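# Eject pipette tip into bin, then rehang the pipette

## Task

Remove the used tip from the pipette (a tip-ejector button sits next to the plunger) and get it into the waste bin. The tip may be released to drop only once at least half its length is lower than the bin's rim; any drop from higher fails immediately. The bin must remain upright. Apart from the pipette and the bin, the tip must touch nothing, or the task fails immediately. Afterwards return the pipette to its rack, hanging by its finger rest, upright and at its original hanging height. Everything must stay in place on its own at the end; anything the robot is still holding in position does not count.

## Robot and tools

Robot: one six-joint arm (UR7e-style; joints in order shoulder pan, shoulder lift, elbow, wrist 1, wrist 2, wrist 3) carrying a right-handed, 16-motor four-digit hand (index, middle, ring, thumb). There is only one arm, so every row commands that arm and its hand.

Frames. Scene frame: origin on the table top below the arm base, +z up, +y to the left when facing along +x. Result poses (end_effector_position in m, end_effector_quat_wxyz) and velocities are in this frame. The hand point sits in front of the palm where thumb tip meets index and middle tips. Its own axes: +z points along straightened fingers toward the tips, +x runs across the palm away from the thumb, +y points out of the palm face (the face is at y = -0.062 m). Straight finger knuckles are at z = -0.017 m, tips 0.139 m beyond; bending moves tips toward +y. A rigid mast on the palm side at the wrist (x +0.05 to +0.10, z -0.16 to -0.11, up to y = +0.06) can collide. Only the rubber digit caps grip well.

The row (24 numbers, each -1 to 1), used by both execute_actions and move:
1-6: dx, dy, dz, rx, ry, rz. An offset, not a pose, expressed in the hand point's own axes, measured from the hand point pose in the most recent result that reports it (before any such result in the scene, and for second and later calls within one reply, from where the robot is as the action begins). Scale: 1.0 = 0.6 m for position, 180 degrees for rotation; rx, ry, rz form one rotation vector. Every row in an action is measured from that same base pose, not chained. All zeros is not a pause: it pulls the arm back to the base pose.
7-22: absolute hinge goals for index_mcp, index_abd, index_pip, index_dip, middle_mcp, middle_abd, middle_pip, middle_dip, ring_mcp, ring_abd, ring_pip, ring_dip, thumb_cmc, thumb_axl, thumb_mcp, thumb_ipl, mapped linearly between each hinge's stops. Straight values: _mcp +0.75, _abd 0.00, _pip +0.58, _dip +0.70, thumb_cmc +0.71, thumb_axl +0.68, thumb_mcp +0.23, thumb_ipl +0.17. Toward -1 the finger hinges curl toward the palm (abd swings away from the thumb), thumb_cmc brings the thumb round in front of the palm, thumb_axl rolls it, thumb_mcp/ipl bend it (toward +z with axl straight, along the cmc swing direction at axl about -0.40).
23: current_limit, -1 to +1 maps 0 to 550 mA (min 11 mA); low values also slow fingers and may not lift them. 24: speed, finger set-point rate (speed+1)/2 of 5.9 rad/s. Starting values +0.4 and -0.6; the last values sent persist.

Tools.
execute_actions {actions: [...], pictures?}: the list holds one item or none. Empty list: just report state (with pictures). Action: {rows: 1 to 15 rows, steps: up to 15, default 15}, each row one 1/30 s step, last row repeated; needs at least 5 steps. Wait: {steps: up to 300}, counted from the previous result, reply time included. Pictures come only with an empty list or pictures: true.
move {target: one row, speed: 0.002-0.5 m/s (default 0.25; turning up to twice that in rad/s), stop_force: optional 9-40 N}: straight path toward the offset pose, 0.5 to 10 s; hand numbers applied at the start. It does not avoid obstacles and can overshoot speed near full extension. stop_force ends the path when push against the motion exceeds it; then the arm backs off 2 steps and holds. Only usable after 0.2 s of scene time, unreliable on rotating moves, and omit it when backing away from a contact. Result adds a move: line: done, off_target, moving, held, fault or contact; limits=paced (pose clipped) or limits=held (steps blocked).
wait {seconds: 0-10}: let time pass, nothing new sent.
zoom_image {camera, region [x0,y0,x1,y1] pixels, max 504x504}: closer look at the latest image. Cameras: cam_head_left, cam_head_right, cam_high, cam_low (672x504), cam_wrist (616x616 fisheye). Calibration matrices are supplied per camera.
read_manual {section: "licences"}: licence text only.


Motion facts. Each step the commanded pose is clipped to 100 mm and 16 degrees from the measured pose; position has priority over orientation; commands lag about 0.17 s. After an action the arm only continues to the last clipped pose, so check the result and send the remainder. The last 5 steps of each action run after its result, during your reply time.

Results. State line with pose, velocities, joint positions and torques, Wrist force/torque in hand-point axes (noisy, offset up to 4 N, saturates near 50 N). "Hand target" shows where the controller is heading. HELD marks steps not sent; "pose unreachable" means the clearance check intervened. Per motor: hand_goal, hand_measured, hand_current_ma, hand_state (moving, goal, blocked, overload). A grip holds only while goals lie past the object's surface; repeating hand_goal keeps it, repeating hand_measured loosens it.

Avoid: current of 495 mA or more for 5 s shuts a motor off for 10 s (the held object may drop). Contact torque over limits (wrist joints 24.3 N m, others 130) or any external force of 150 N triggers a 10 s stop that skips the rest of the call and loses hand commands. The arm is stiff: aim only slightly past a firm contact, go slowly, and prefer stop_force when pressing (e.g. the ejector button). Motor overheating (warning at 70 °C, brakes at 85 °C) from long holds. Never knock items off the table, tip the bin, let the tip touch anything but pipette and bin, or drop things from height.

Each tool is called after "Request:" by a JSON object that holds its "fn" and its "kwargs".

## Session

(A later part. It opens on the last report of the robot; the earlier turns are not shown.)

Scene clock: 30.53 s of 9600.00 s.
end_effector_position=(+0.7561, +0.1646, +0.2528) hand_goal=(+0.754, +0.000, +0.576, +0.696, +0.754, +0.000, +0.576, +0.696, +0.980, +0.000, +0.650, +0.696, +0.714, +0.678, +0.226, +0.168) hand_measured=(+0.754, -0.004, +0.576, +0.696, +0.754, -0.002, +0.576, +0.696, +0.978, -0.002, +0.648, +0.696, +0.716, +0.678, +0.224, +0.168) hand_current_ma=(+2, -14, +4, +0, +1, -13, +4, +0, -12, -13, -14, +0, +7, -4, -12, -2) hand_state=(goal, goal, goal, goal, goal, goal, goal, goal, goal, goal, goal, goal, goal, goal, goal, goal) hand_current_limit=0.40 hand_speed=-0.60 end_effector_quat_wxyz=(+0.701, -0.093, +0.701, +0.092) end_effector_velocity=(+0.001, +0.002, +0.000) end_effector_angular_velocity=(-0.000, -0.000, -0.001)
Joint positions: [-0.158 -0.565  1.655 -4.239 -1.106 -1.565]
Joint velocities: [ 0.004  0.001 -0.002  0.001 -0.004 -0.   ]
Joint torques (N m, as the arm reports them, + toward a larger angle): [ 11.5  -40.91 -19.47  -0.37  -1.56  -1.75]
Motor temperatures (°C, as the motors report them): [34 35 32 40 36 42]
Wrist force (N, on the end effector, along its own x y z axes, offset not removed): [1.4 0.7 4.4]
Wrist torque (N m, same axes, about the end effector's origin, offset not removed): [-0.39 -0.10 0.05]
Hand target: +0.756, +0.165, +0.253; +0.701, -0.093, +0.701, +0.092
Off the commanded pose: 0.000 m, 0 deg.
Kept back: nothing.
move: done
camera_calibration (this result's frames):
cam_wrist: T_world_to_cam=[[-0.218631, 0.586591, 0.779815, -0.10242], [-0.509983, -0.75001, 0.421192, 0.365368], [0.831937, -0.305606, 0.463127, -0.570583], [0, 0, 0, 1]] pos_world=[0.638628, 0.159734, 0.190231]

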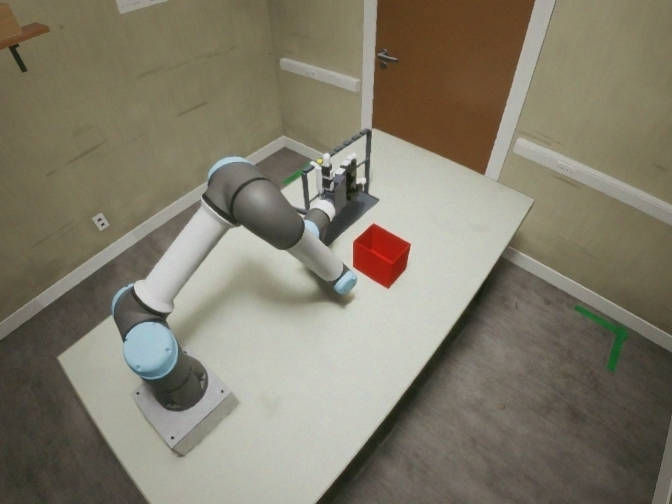

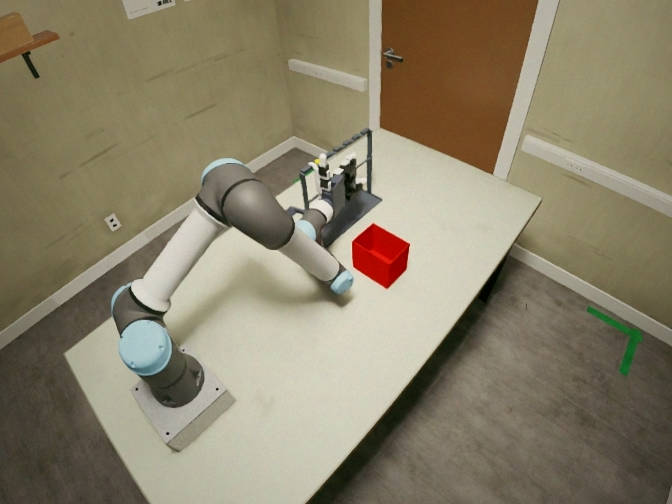

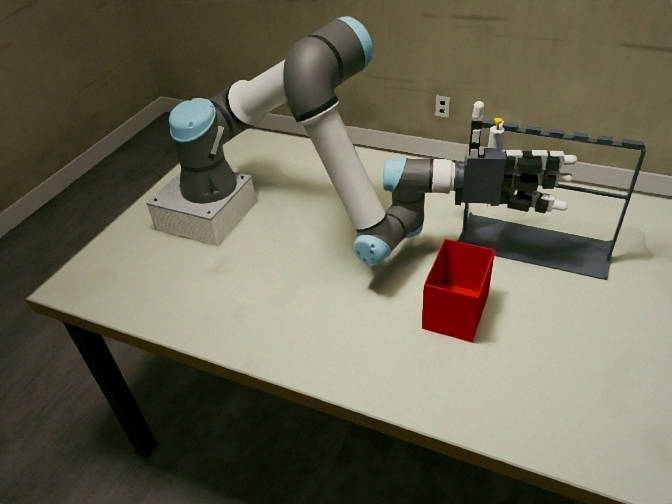

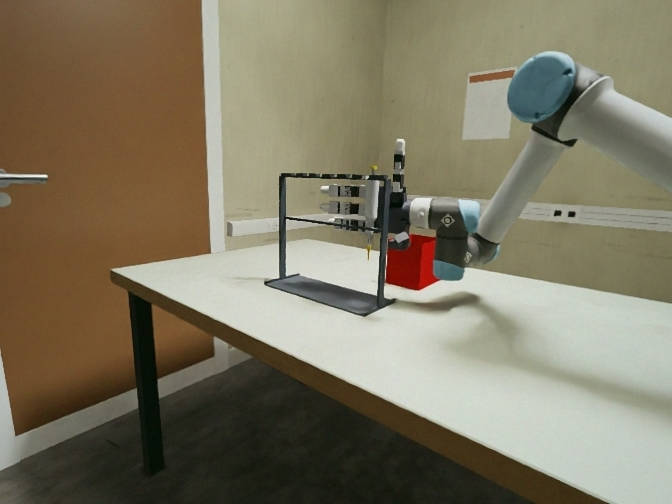

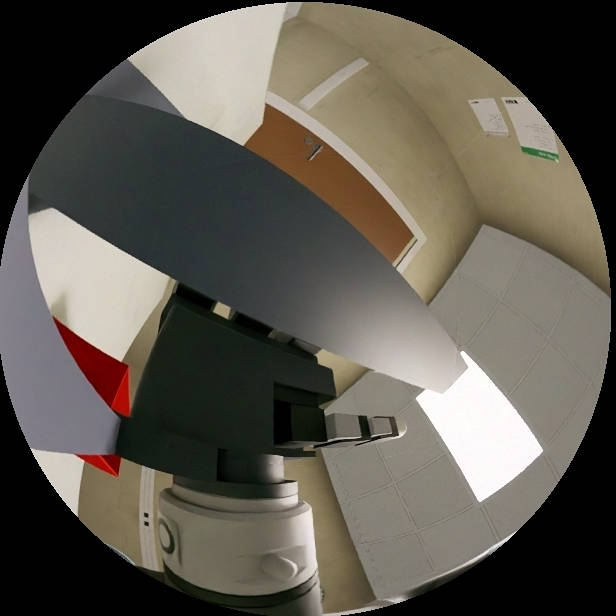

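Request:
{"fn": "move", "kwargs": {"target": [0,0.03,0.003,0,0,0,0.754,0,0.576,0.696,0.754,0,0.576,0.696,0.98,0,0.65,0.696,0.714,0.678,0.226,0.168,0.4,-0.6], "speed": 0.02}}

Scene clock: 33.10 s of 9600.00 s.
end_effector_position=(+0.7532, +0.1823, +0.2528) hand_goal=(+0.754, +0.000, +0.576, +0.696, +0.754, +0.000, +0.576, +0.696, +0.980, +0.000, +0.650, +0.696, +0.714, +0.678, +0.226, +0.168) hand_measured=(+0.754, -0.004, +0.576, +0.696, +0.754, -0.002, +0.576, +0.696, +0.978, -0.002, +0.648, +0.696, +0.716, +0.678, +0.224, +0.168) hand_current_ma=(+2, -14, +4, +0, +1, -13, +4, +0, -12, -13, -14, +0, +7, -4, -12, -2) hand_state=(goal, goal, goal, goal, goal, goal, goal, goal, goal, goal, goal, goal, goal, goal, goal, goal) hand_current_limit=0.40 hand_speed=-0.60 end_effector_quat_wxyz=(+0.701, -0.093, +0.701, +0.092) end_effector_velocity=(-0.001, +0.002, +0.000) end_effector_angular_velocity=(-0.000, -0.001, +0.002)
Joint positions: [-0.127 -0.567  1.661 -4.243 -1.137 -1.565]
Joint velocities: [ 0.003 -0.     0.    -0.001 -0.002 -0.   ]
Joint torques (N m, as the arm reports them, + toward a larger angle): [ 11.27 -58.64  -1.44  -3.89  -1.31  -1.59]
Motor temperatures (°C, as the motors report them): [34 35 32 40 36 42]
Wrist force (N, on the end effector, along its own x y z axes, offset not removed): [-2.8 0.5 2.5]
Wrist torque (N m, same axes, about the end effector's origin, offset not removed): [-0.08 0.38 -0.53]
Hand target: +0.753, +0.182, +0.253; +0.701, -0.093, +0.701, +0.092
Off the commanded pose: 0.000 m, 0 deg.
Kept back: nothing.
move: done
camera_calibration (this result's frames):
cam_wrist: T_world_to_cam=[[-0.218627, 0.58664, 0.779779, -0.113397], [-0.50997, -0.749988, 0.421247, 0.377139], [0.831945, -0.305568, 0.463136, -0.562769], [0, 0, 0, 1]] pos_world=[0.635731, 0.177409, 0.190194]

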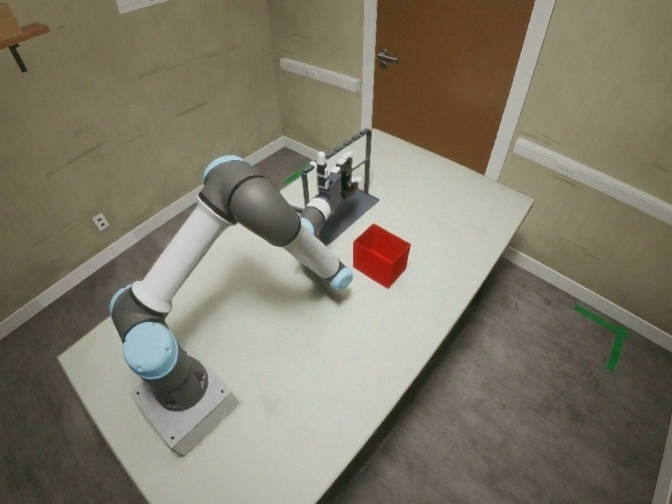

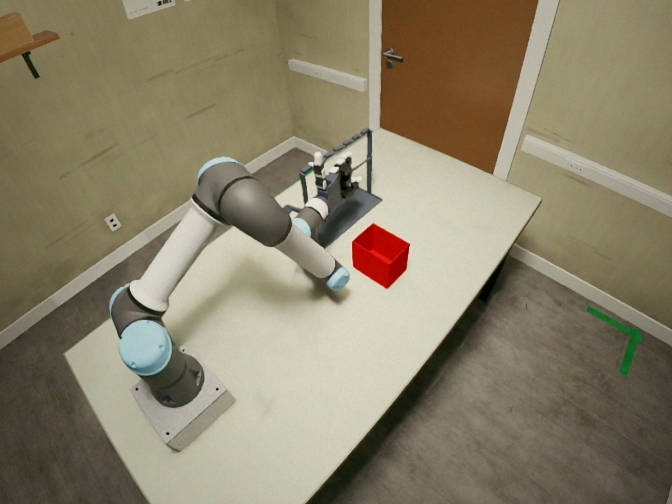

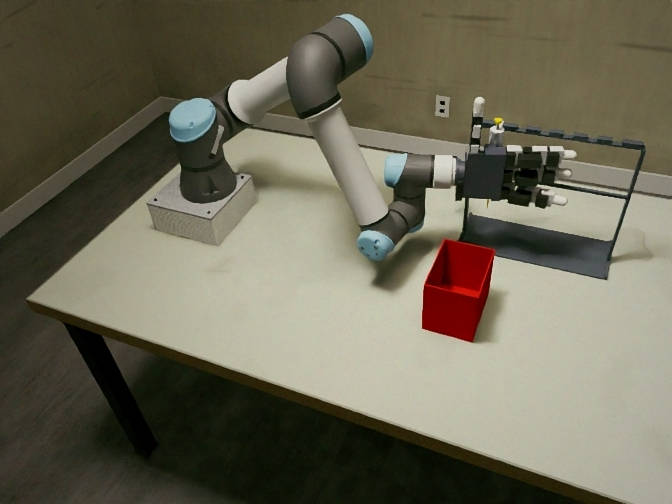

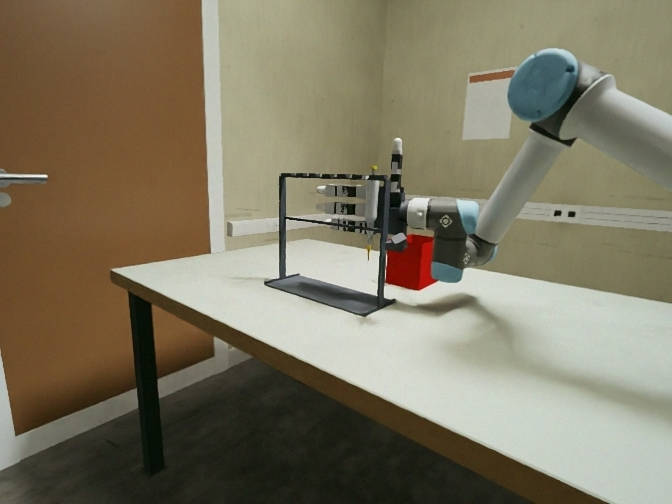

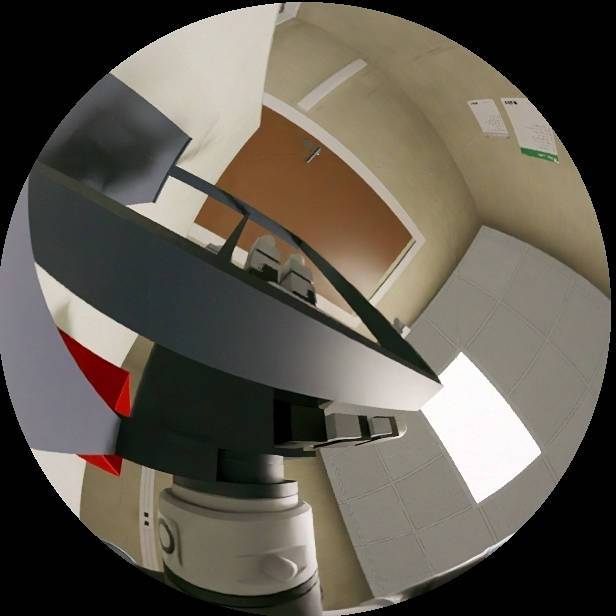

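Request:
{"fn": "zoom_image", "kwargs": {"camera": "cam_high", "region": [460, 90, 550, 180]}}

Request:
{"fn": "zoom_image", "kwargs": {"camera": "cam_head_left", "region": [290, 140, 370, 220]}}

Region (460, 90, 550, 180) of cam_high's 672x504 image, scaled by 5.600, with more detail than that image has.

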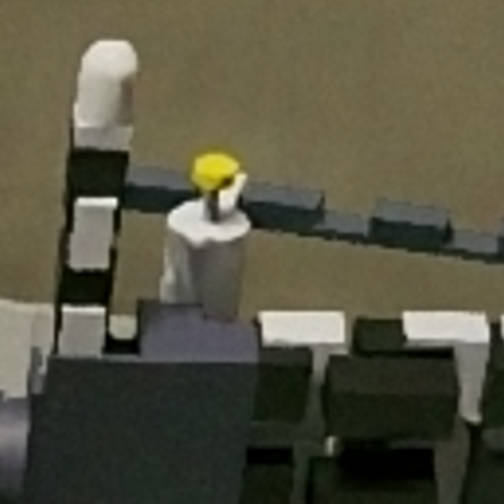

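Region (290, 140, 370, 220) of cam_head_left's 672x504 image, scaled by 6.300, with more detail than that image has.

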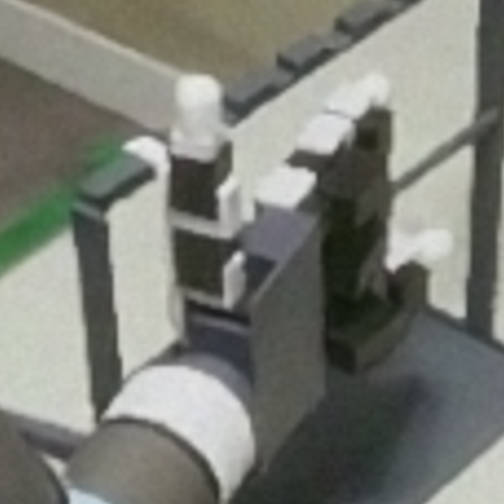

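Request:
{"fn": "move", "kwargs": {"target": [0,0.0067,-0.0117,0,0,0,0.754,0,0.576,0.696,0.754,0,0.576,0.696,0.98,0,0.65,0.696,0.714,0.678,0.226,0.168,0.4,-0.6], "speed": 0.01}}

Request:
{"fn": "zoom_image", "kwargs": {"camera": "cam_high", "region": [460, 90, 550, 180]}}

Scene clock: 40.40 s of 9600.00 s.
end_effector_position=(+0.7456, +0.1843, +0.2528) hand_goal=(+0.754, +0.000, +0.576, +0.696, +0.754, +0.000, +0.576, +0.696, +0.980, +0.000, +0.650, +0.696, +0.714, +0.678, +0.226, +0.168) hand_measured=(+0.754, -0.004, +0.576, +0.696, +0.754, -0.002, +0.576, +0.696, +0.978, -0.002, +0.648, +0.696, +0.716, +0.678, +0.224, +0.168) hand_current_ma=(+2, -14, +4, +0, +1, -13, +4, +0, -12, -13, -14, +0, +7, -4, -12, -2) hand_state=(goal, goal, goal, goal, goal, goal, goal, goal, goal, goal, goal, goal, goal, goal, goal, goal) hand_current_limit=0.40 hand_speed=-0.60 end_effector_quat_wxyz=(+0.701, -0.093, +0.701, +0.092) end_effector_velocity=(-0.002, -0.000, -0.000) end_effector_angular_velocity=(+0.000, +0.001, -0.002)
Joint positions: [-0.125 -0.576  1.686 -4.259 -1.139 -1.565]
Joint velocities: [-0.    -0.002  0.007 -0.003 -0.001 -0.   ]
Joint torques (N m, as the arm reports them, + toward a larger angle): [ 11.5  -58.55  -1.75  -3.68  -1.34  -1.78]
Motor temperatures (°C, as the motors report them): [34 35 32 40 36 42]
Wrist force (N, on the end effector, along its own x y z axes, offset not removed): [-2.8 0.9 -2.8]
Wrist torque (N m, same axes, about the end effector's origin, offset not removed): [0.09 0.18 -0.11]
Hand target: +0.745, +0.184, +0.253; +0.701, -0.093, +0.701, +0.092
Off the commanded pose: 0.000 m, 0 deg.
Kept back: nothing.
After step 90, 3.27 s passed at rest.
move: done
camera_calibration (this result's frames):
cam_wrist: T_world_to_cam=[[-0.218628, 0.586641, 0.779779, -0.116257], [-0.509964, -0.74999, 0.421251, 0.374753], [0.831949, -0.305562, 0.463134, -0.555786], [0, 0, 0, 1]] pos_world=[0.62808, 0.179435, 0.190194]

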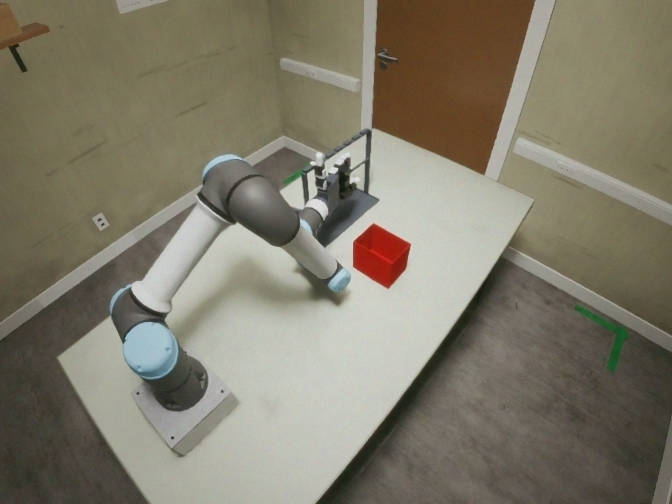

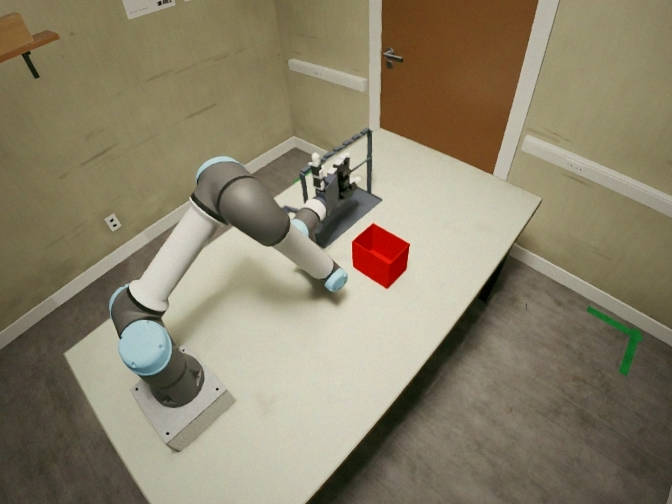

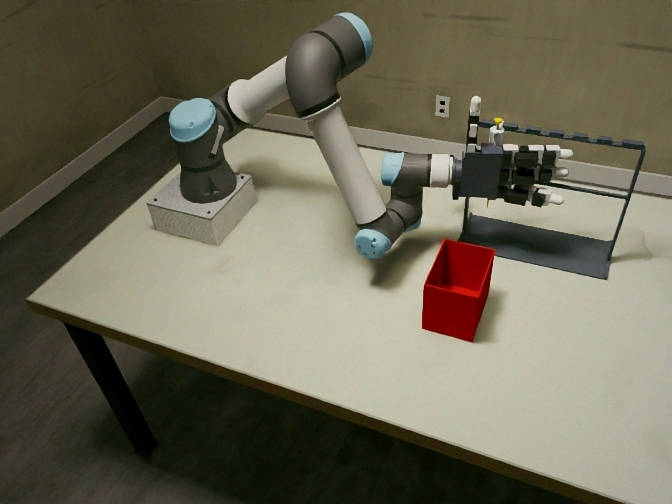

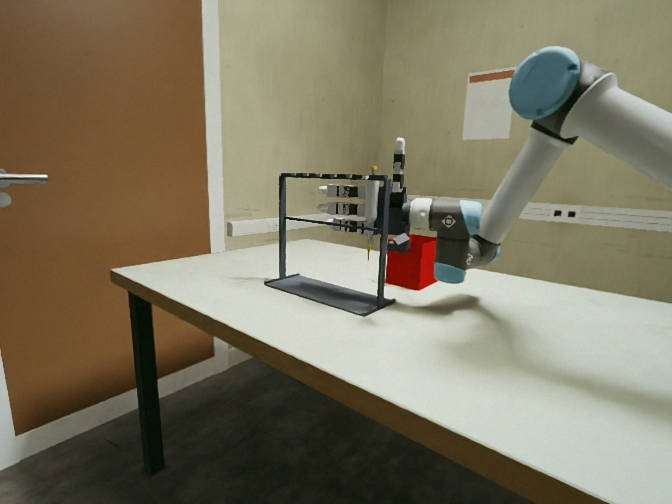

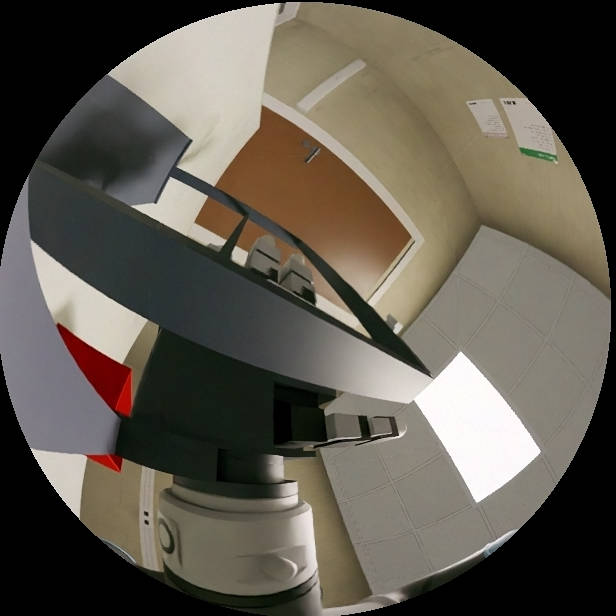

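Region (460, 90, 550, 180) of cam_high's 672x504 image, scaled by 5.600, with more detail than that image has.

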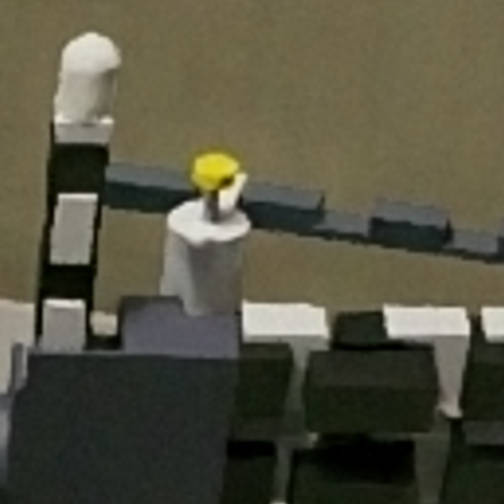

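Request:
{"fn": "move", "kwargs": {"target": [0,0,0,0,0,0,0.19,0,-0.9,-0.12,0.19,0,-0.9,-0.12,0.98,0,0.65,0.696,0.714,0.678,0.226,0.168,0.0,-0.6], "speed": 0.01}}

Request:
{"fn": "zoom_image", "kwargs": {"camera": "cam_low", "region": [310, 130, 440, 270]}}

Request:
{"fn": "zoom_image", "kwargs": {"camera": "cam_high", "region": [450, 90, 580, 220]}}

Scene clock: 43.07 s of 9600.00 s.
end_effector_position=(+0.7456, +0.1843, +0.2528) hand_goal=(+0.190, +0.000, -0.900, -0.120, +0.190, +0.000, -0.900, -0.120, +0.980, +0.000, +0.650, +0.696, +0.714, +0.678, +0.226, +0.168) hand_measured=(+0.192, -0.004, -0.884, -0.118, +0.194, -0.002, -0.884, -0.116, +0.978, -0.002, +0.648, +0.696, +0.716, +0.678, +0.224, +0.168) hand_current_ma=(+14, -14, +79, +15, +16, -13, +81, +16, -12, -13, -14, +0, +7, -4, -12, -2) hand_state=(goal, goal, goal, goal, goal, goal, goal, goal, goal, goal, goal, goal, goal, goal, goal, goal) hand_current_limit=0.00 hand_speed=-0.60 end_effector_quat_wxyz=(+0.701, -0.093, +0.701, +0.092) end_effector_velocity=(-0.000, -0.000, -0.000) end_effector_angular_velocity=(+0.000, +0.001, -0.001)
Joint positions: [-0.125 -0.576  1.686 -4.259 -1.139 -1.565]
Joint velocities: [-0.    -0.     0.002 -0.    -0.001  0.   ]
Joint torques (N m, as the arm reports them, + toward a larger angle): [ -4.8  -41.16 -17.75  -0.61   1.17  -1.61]
Motor temperatures (°C, as the motors report them): [34 35 32 40 36 42]
Wrist force (N, on the end effector, along its own x y z axes, offset not removed): [-2.8 -2.9 4.1]
Wrist torque (N m, same axes, about the end effector's origin, offset not removed): [-0.83 0.21 -0.51]
Hand target: +0.746, +0.184, +0.253; +0.701, -0.093, +0.701, +0.092
Off the commanded pose: 0.000 m, 0 deg.
Kept back: nothing.
move: done
camera_calibration (this result's frames):
cam_wrist: T_world_to_cam=[[-0.218641, 0.586633, 0.779781, -0.116255], [-0.509936, -0.750007, 0.421254, 0.374748], [0.831962, -0.305535, 0.463127, -0.555788], [0, 0, 0, 1]] pos_world=[0.628074, 0.17945, 0.19019]

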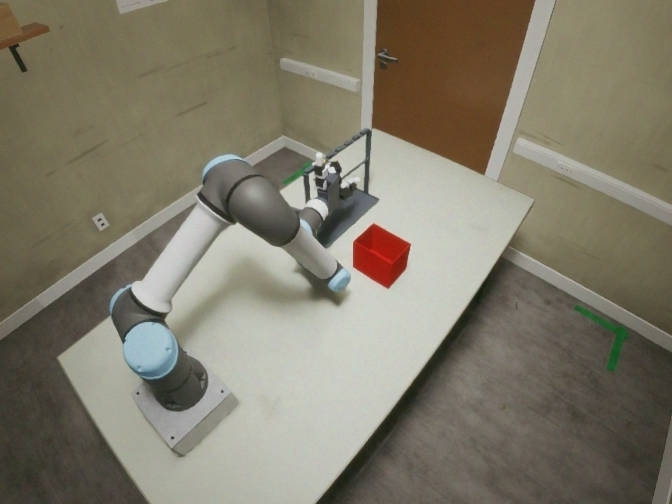

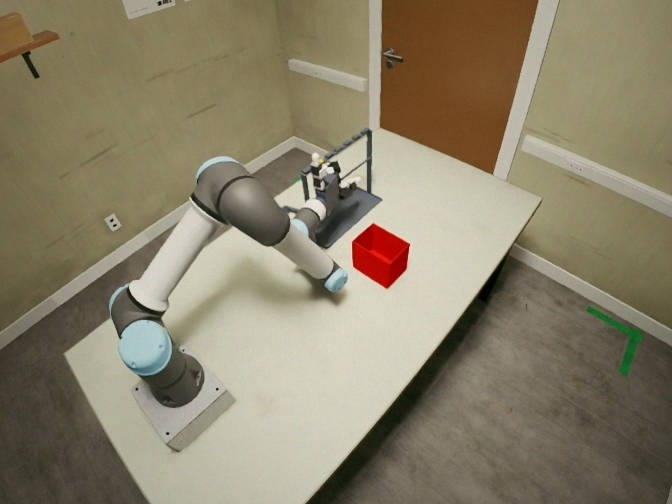

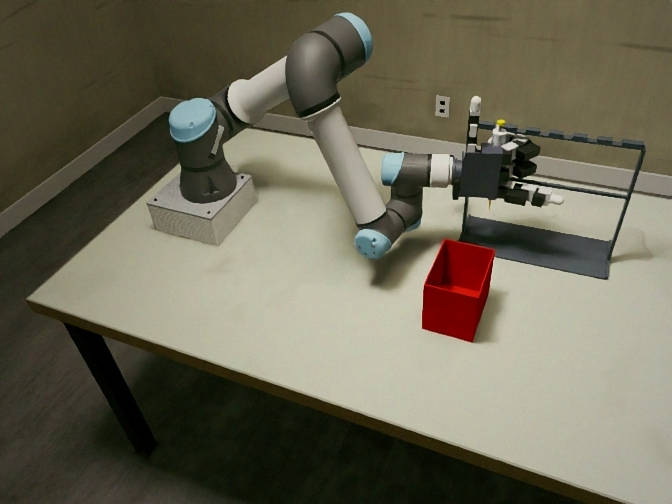

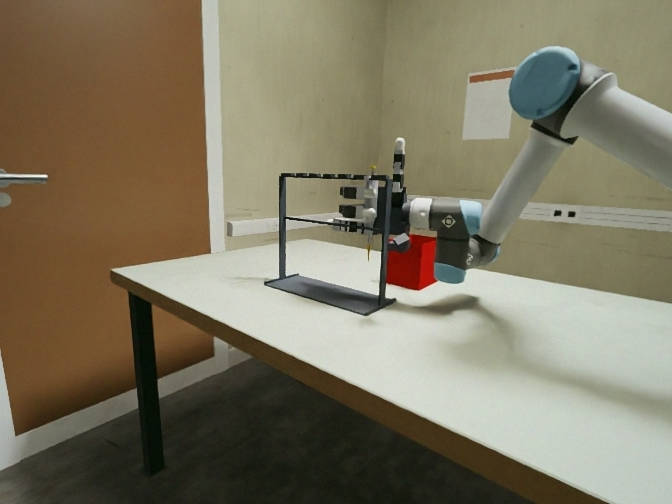

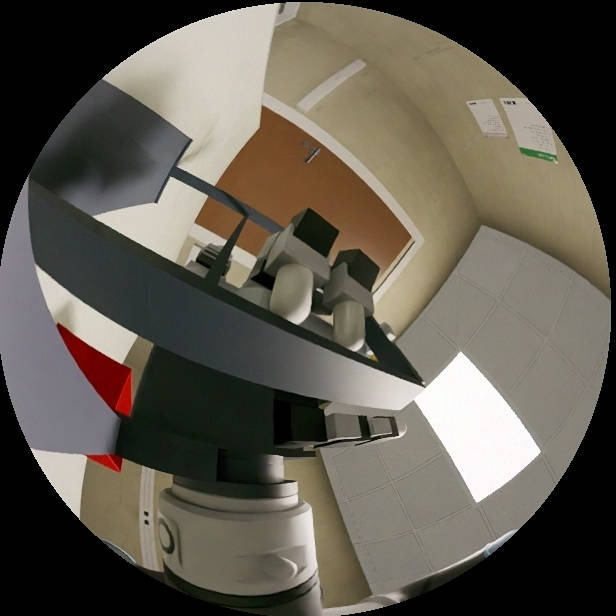

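Region (310, 130, 440, 270) of cam_low's 672x504 image, scaled by 3.600, with more detail than that image has; it fills the left 468 columns of this view, and the rest is white.

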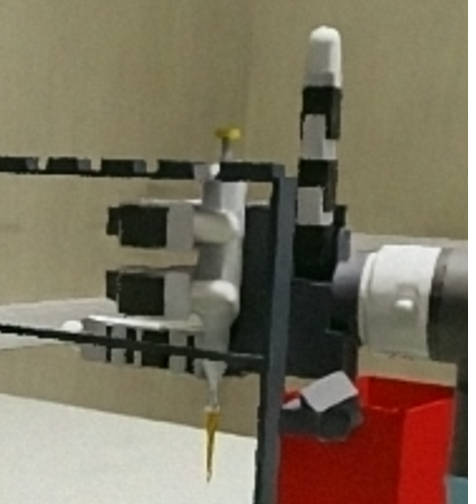

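Region (450, 90, 580, 220) of cam_high's 672x504 image, scaled by 3.877, with more detail than that image has.

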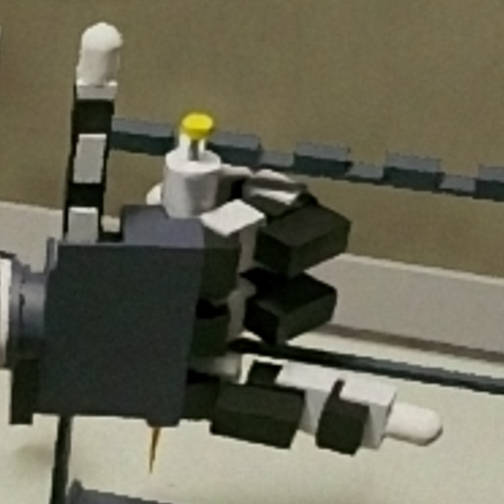

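Request:
{"fn": "move", "kwargs": {"target": [0,0,0,0,0,0,0.15,0,-0.98,-0.18,0.15,0,-0.98,-0.18,0.98,0,0.65,0.696,0.714,0.678,0.226,0.168,0.6,-0.8], "speed": 0.01}}

Request:
{"fn": "zoom_image", "kwargs": {"camera": "cam_high", "region": [460, 90, 550, 180]}}

Request:
{"fn": "zoom_image", "kwargs": {"camera": "cam_low", "region": [330, 150, 410, 230]}}

Scene clock: 48.67 s of 9600.00 s.
end_effector_position=(+0.7456, +0.1843, +0.2528) hand_goal=(+0.150, +0.000, -0.980, -0.180, +0.150, +0.000, -0.980, -0.180, +0.980, +0.000, +0.650, +0.696, +0.714, +0.678, +0.226, +0.168) hand_measured=(+0.186, -0.004, -0.884, -0.126, +0.186, -0.002, -0.884, -0.126, +0.978, -0.002, +0.648, +0.696, +0.716, +0.678, +0.224, +0.168) hand_current_ma=(+198, -14, +440, +271, +197, -13, +440, +272, -12, -13, -14, +0, +7, -4, -12, -2) hand_state=(blocked, goal, blocked, blocked, blocked, goal, blocked, blocked, goal, goal, goal, goal, goal, goal, goal, goal) hand_current_limit=0.60 hand_speed=-0.80 end_effector_quat_wxyz=(+0.701, -0.093, +0.701, +0.092) end_effector_velocity=(-0.000, +0.001, -0.000) end_effector_angular_velocity=(+0.000, +0.001, +0.001)
Joint positions: [-0.125 -0.576  1.686 -4.259 -1.139 -1.565]
Joint velocities: [ 0.001 -0.     0.001  0.001  0.001 -0.   ]
Joint torques (N m, as the arm reports them, + toward a larger angle): [ -8.72 -46.88 -17.51  -1.7   -0.85  -1.29]
Motor temperatures (°C, as the motors report them): [34 35 32 40 36 42]
Wrist force (N, on the end effector, along its own x y z axes, offset not removed): [-6.9 0.2 3.8]
Wrist torque (N m, same axes, about the end effector's origin, offset not removed): [-0.18 0.89 -0.82]
Hand target: +0.746, +0.184, +0.253; +0.701, -0.093, +0.701, +0.092
Off the commanded pose: 0.000 m, 0 deg.
Kept back: nothing.
After step 90, 1.90 s passed at rest.
move: done
camera_calibration (this result's frames):
cam_wrist: T_world_to_cam=[[-0.218628, 0.586638, 0.779781, -0.116255], [-0.509953, -0.749996, 0.421254, 0.374748], [0.831956, -0.305553, 0.463127, -0.555788], [0, 0, 0, 1]] pos_world=[0.628078, 0.179436, 0.19019]

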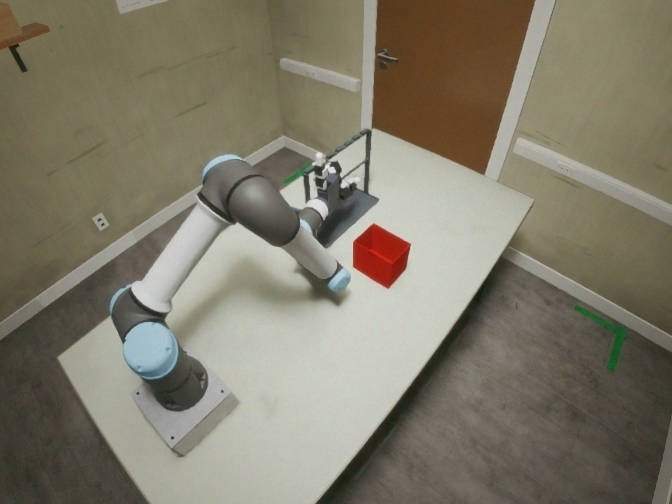

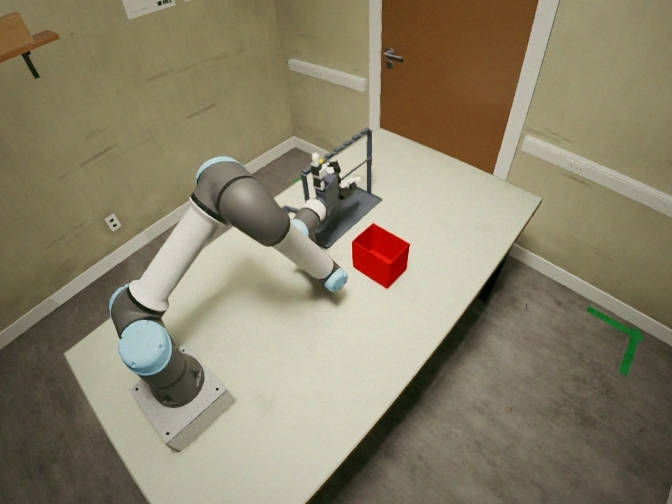

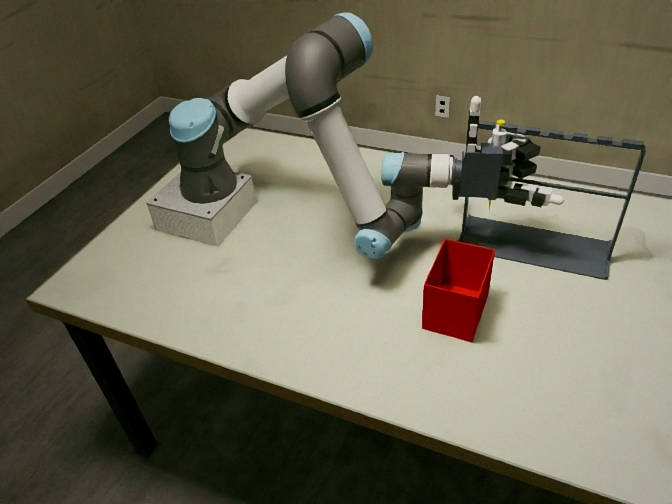

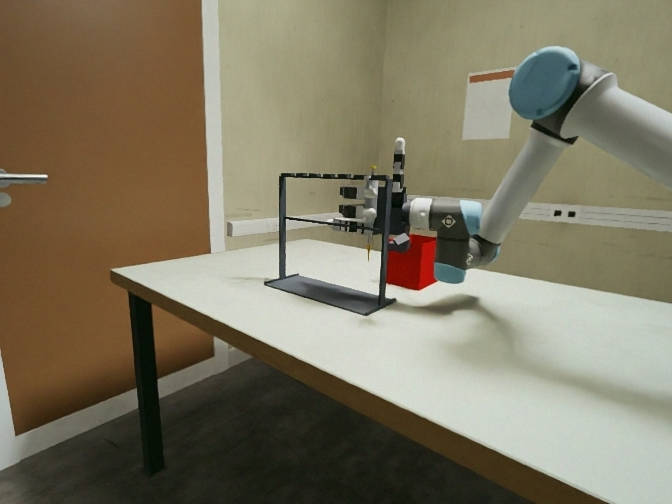

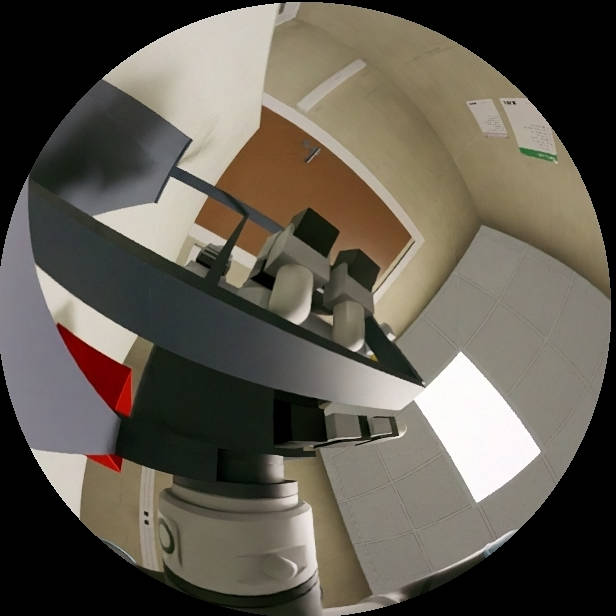

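Region (460, 90, 550, 180) of cam_high's 672x504 image, scaled by 5.600, with more detail than that image has.

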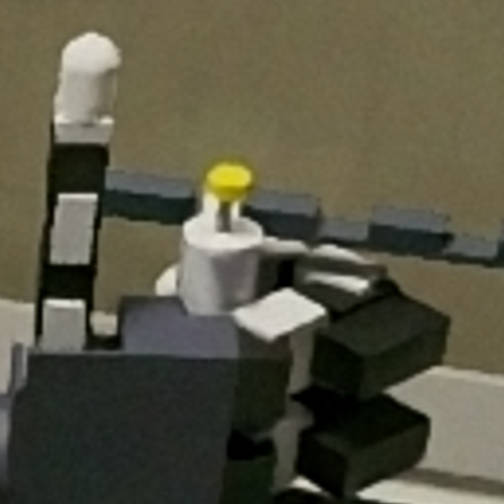

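Region (330, 150, 410, 230) of cam_low's 672x504 image, scaled by 6.300, with more detail than that image has.

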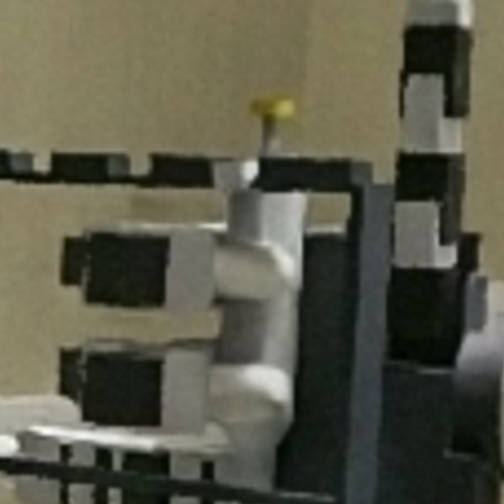

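Request:
{"fn": "move", "kwargs": {"target": [-0.0133,0.004,0,0,0,0,0.15,0,-0.98,-0.18,0.15,0,-0.98,-0.18,0.98,0,0.65,0.696,0.714,0.678,0.226,0.168,0.6,-0.8], "speed": 0.01}}

Request:
{"fn": "zoom_image", "kwargs": {"camera": "cam_high", "region": [460, 90, 550, 180]}}

Request:
{"fn": "zoom_image", "kwargs": {"camera": "cam_low", "region": [330, 150, 410, 230]}}

Scene clock: 50.13 s of 9600.00 s.
end_effector_position=(+0.7450, +0.1866, +0.2606) hand_goal=(+0.150, +0.000, -0.980, -0.180, +0.150, +0.000, -0.980, -0.180, +0.980, +0.000, +0.650, +0.696, +0.714, +0.678, +0.226, +0.168) hand_measured=(+0.186, -0.004, -0.884, -0.126, +0.186, -0.002, -0.884, -0.126, +0.978, -0.002, +0.648, +0.696, +0.716, +0.678, +0.224, +0.168) hand_current_ma=(+198, -14, +440, +271, +197, -12, +440, +272, -12, -13, -14, +0, +7, -4, -12, -2) hand_state=(blocked, goal, blocked, blocked, blocked, goal, blocked, blocked, goal, goal, goal, goal, goal, goal, goal, goal) hand_current_limit=0.60 hand_speed=-0.80 end_effector_quat_wxyz=(+0.701, -0.093, +0.701, +0.092) end_effector_velocity=(-0.000, +0.001, +0.002) end_effector_angular_velocity=(-0.000, +0.000, -0.000)
Joint positions: [-0.121 -0.593  1.693 -4.249 -1.143 -1.565]
Joint velocities: [ 0.002 -0.004  0.002  0.002 -0.002 -0.   ]
Joint torques (N m, as the arm reports them, + toward a larger angle): [ 11.39 -59.58  -0.3   -0.32  -1.44  -1.61]
Motor temperatures (°C, as the motors report them): [34 35 32 40 36 42]
Wrist force (N, on the end effector, along its own x y z axes, offset not removed): [-1.9 2.0 4.3]
Wrist torque (N m, same axes, about the end effector's origin, offset not removed): [-0.15 0.36 -0.35]
Hand target: +0.745, +0.187, +0.261; +0.701, -0.093, +0.701, +0.092
Off the commanded pose: 0.000 m, 0 deg.
Kept back: nothing.
move: done
camera_calibration (this result's frames):
cam_wrist: T_world_to_cam=[[-0.218637, 0.58664, 0.779776, -0.123806], [-0.509954, -0.749996, 0.421253, 0.372859], [0.831953, -0.305548, 0.463136, -0.558201], [0, 0, 0, 1]] pos_world=[0.62747, 0.181715, 0.197996]

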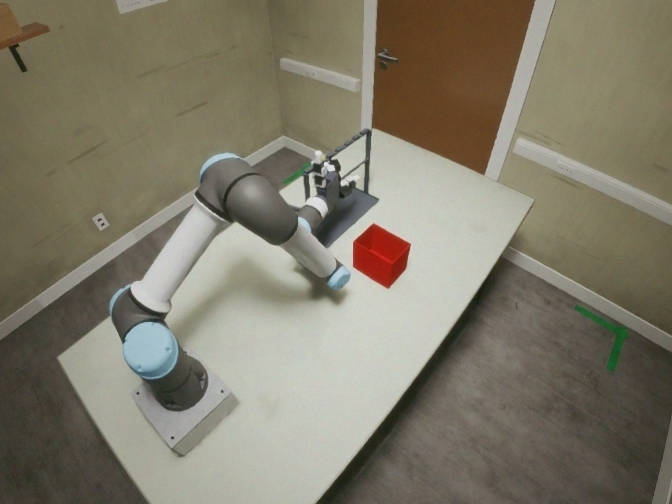

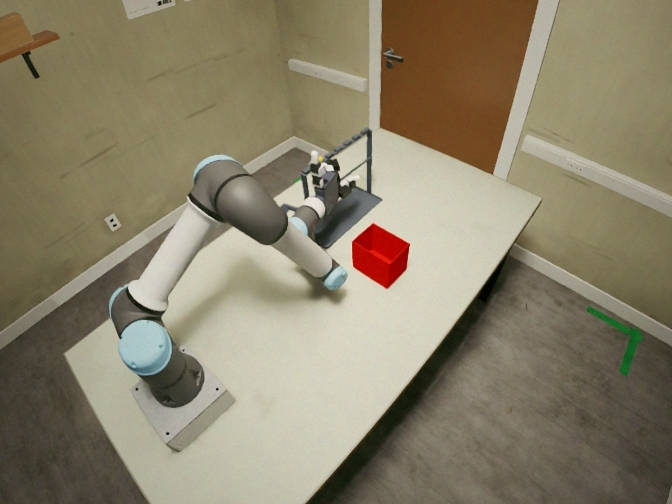

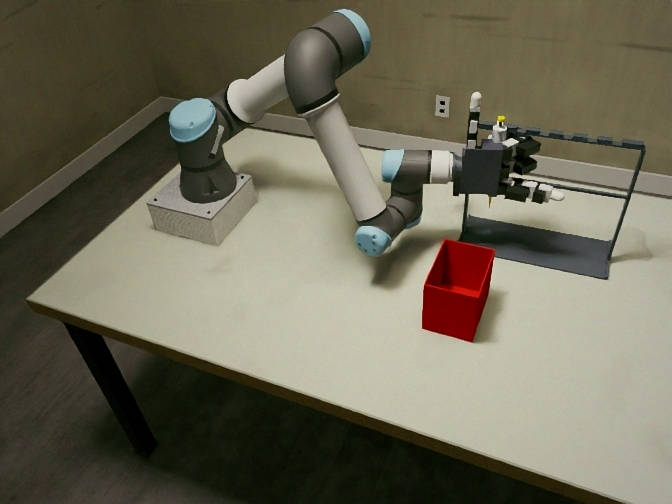

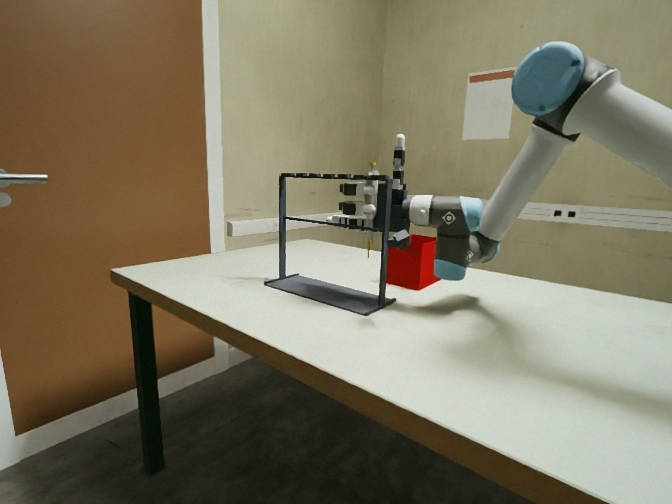

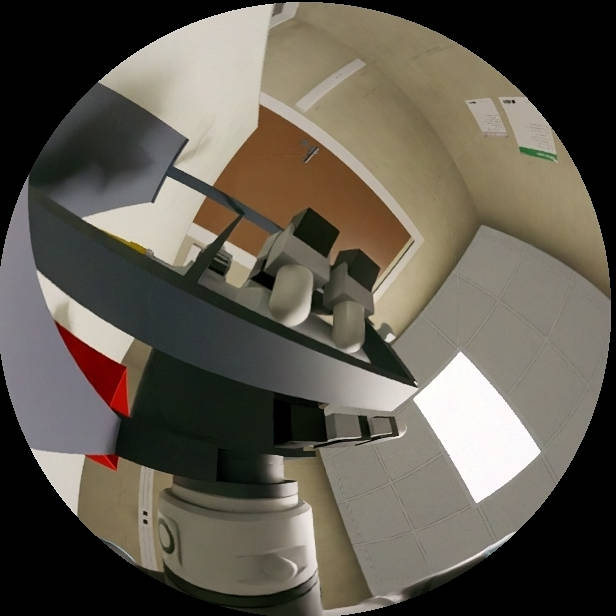

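Region (460, 90, 550, 180) of cam_high's 672x504 image, scaled by 5.600, with more detail than that image has.

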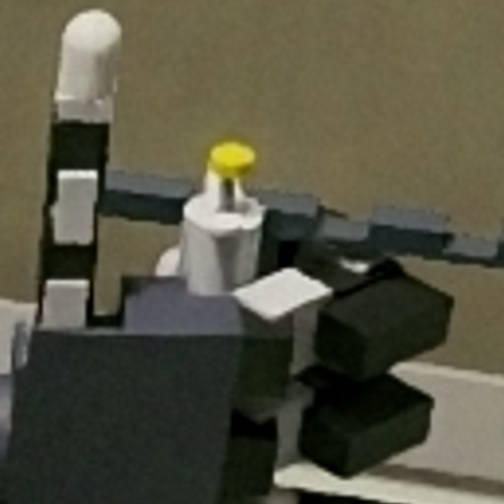

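Region (330, 150, 410, 230) of cam_low's 672x504 image, scaled by 6.300, with more detail than that image has.

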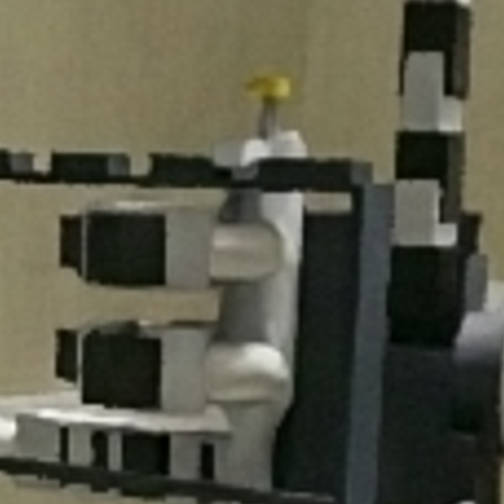

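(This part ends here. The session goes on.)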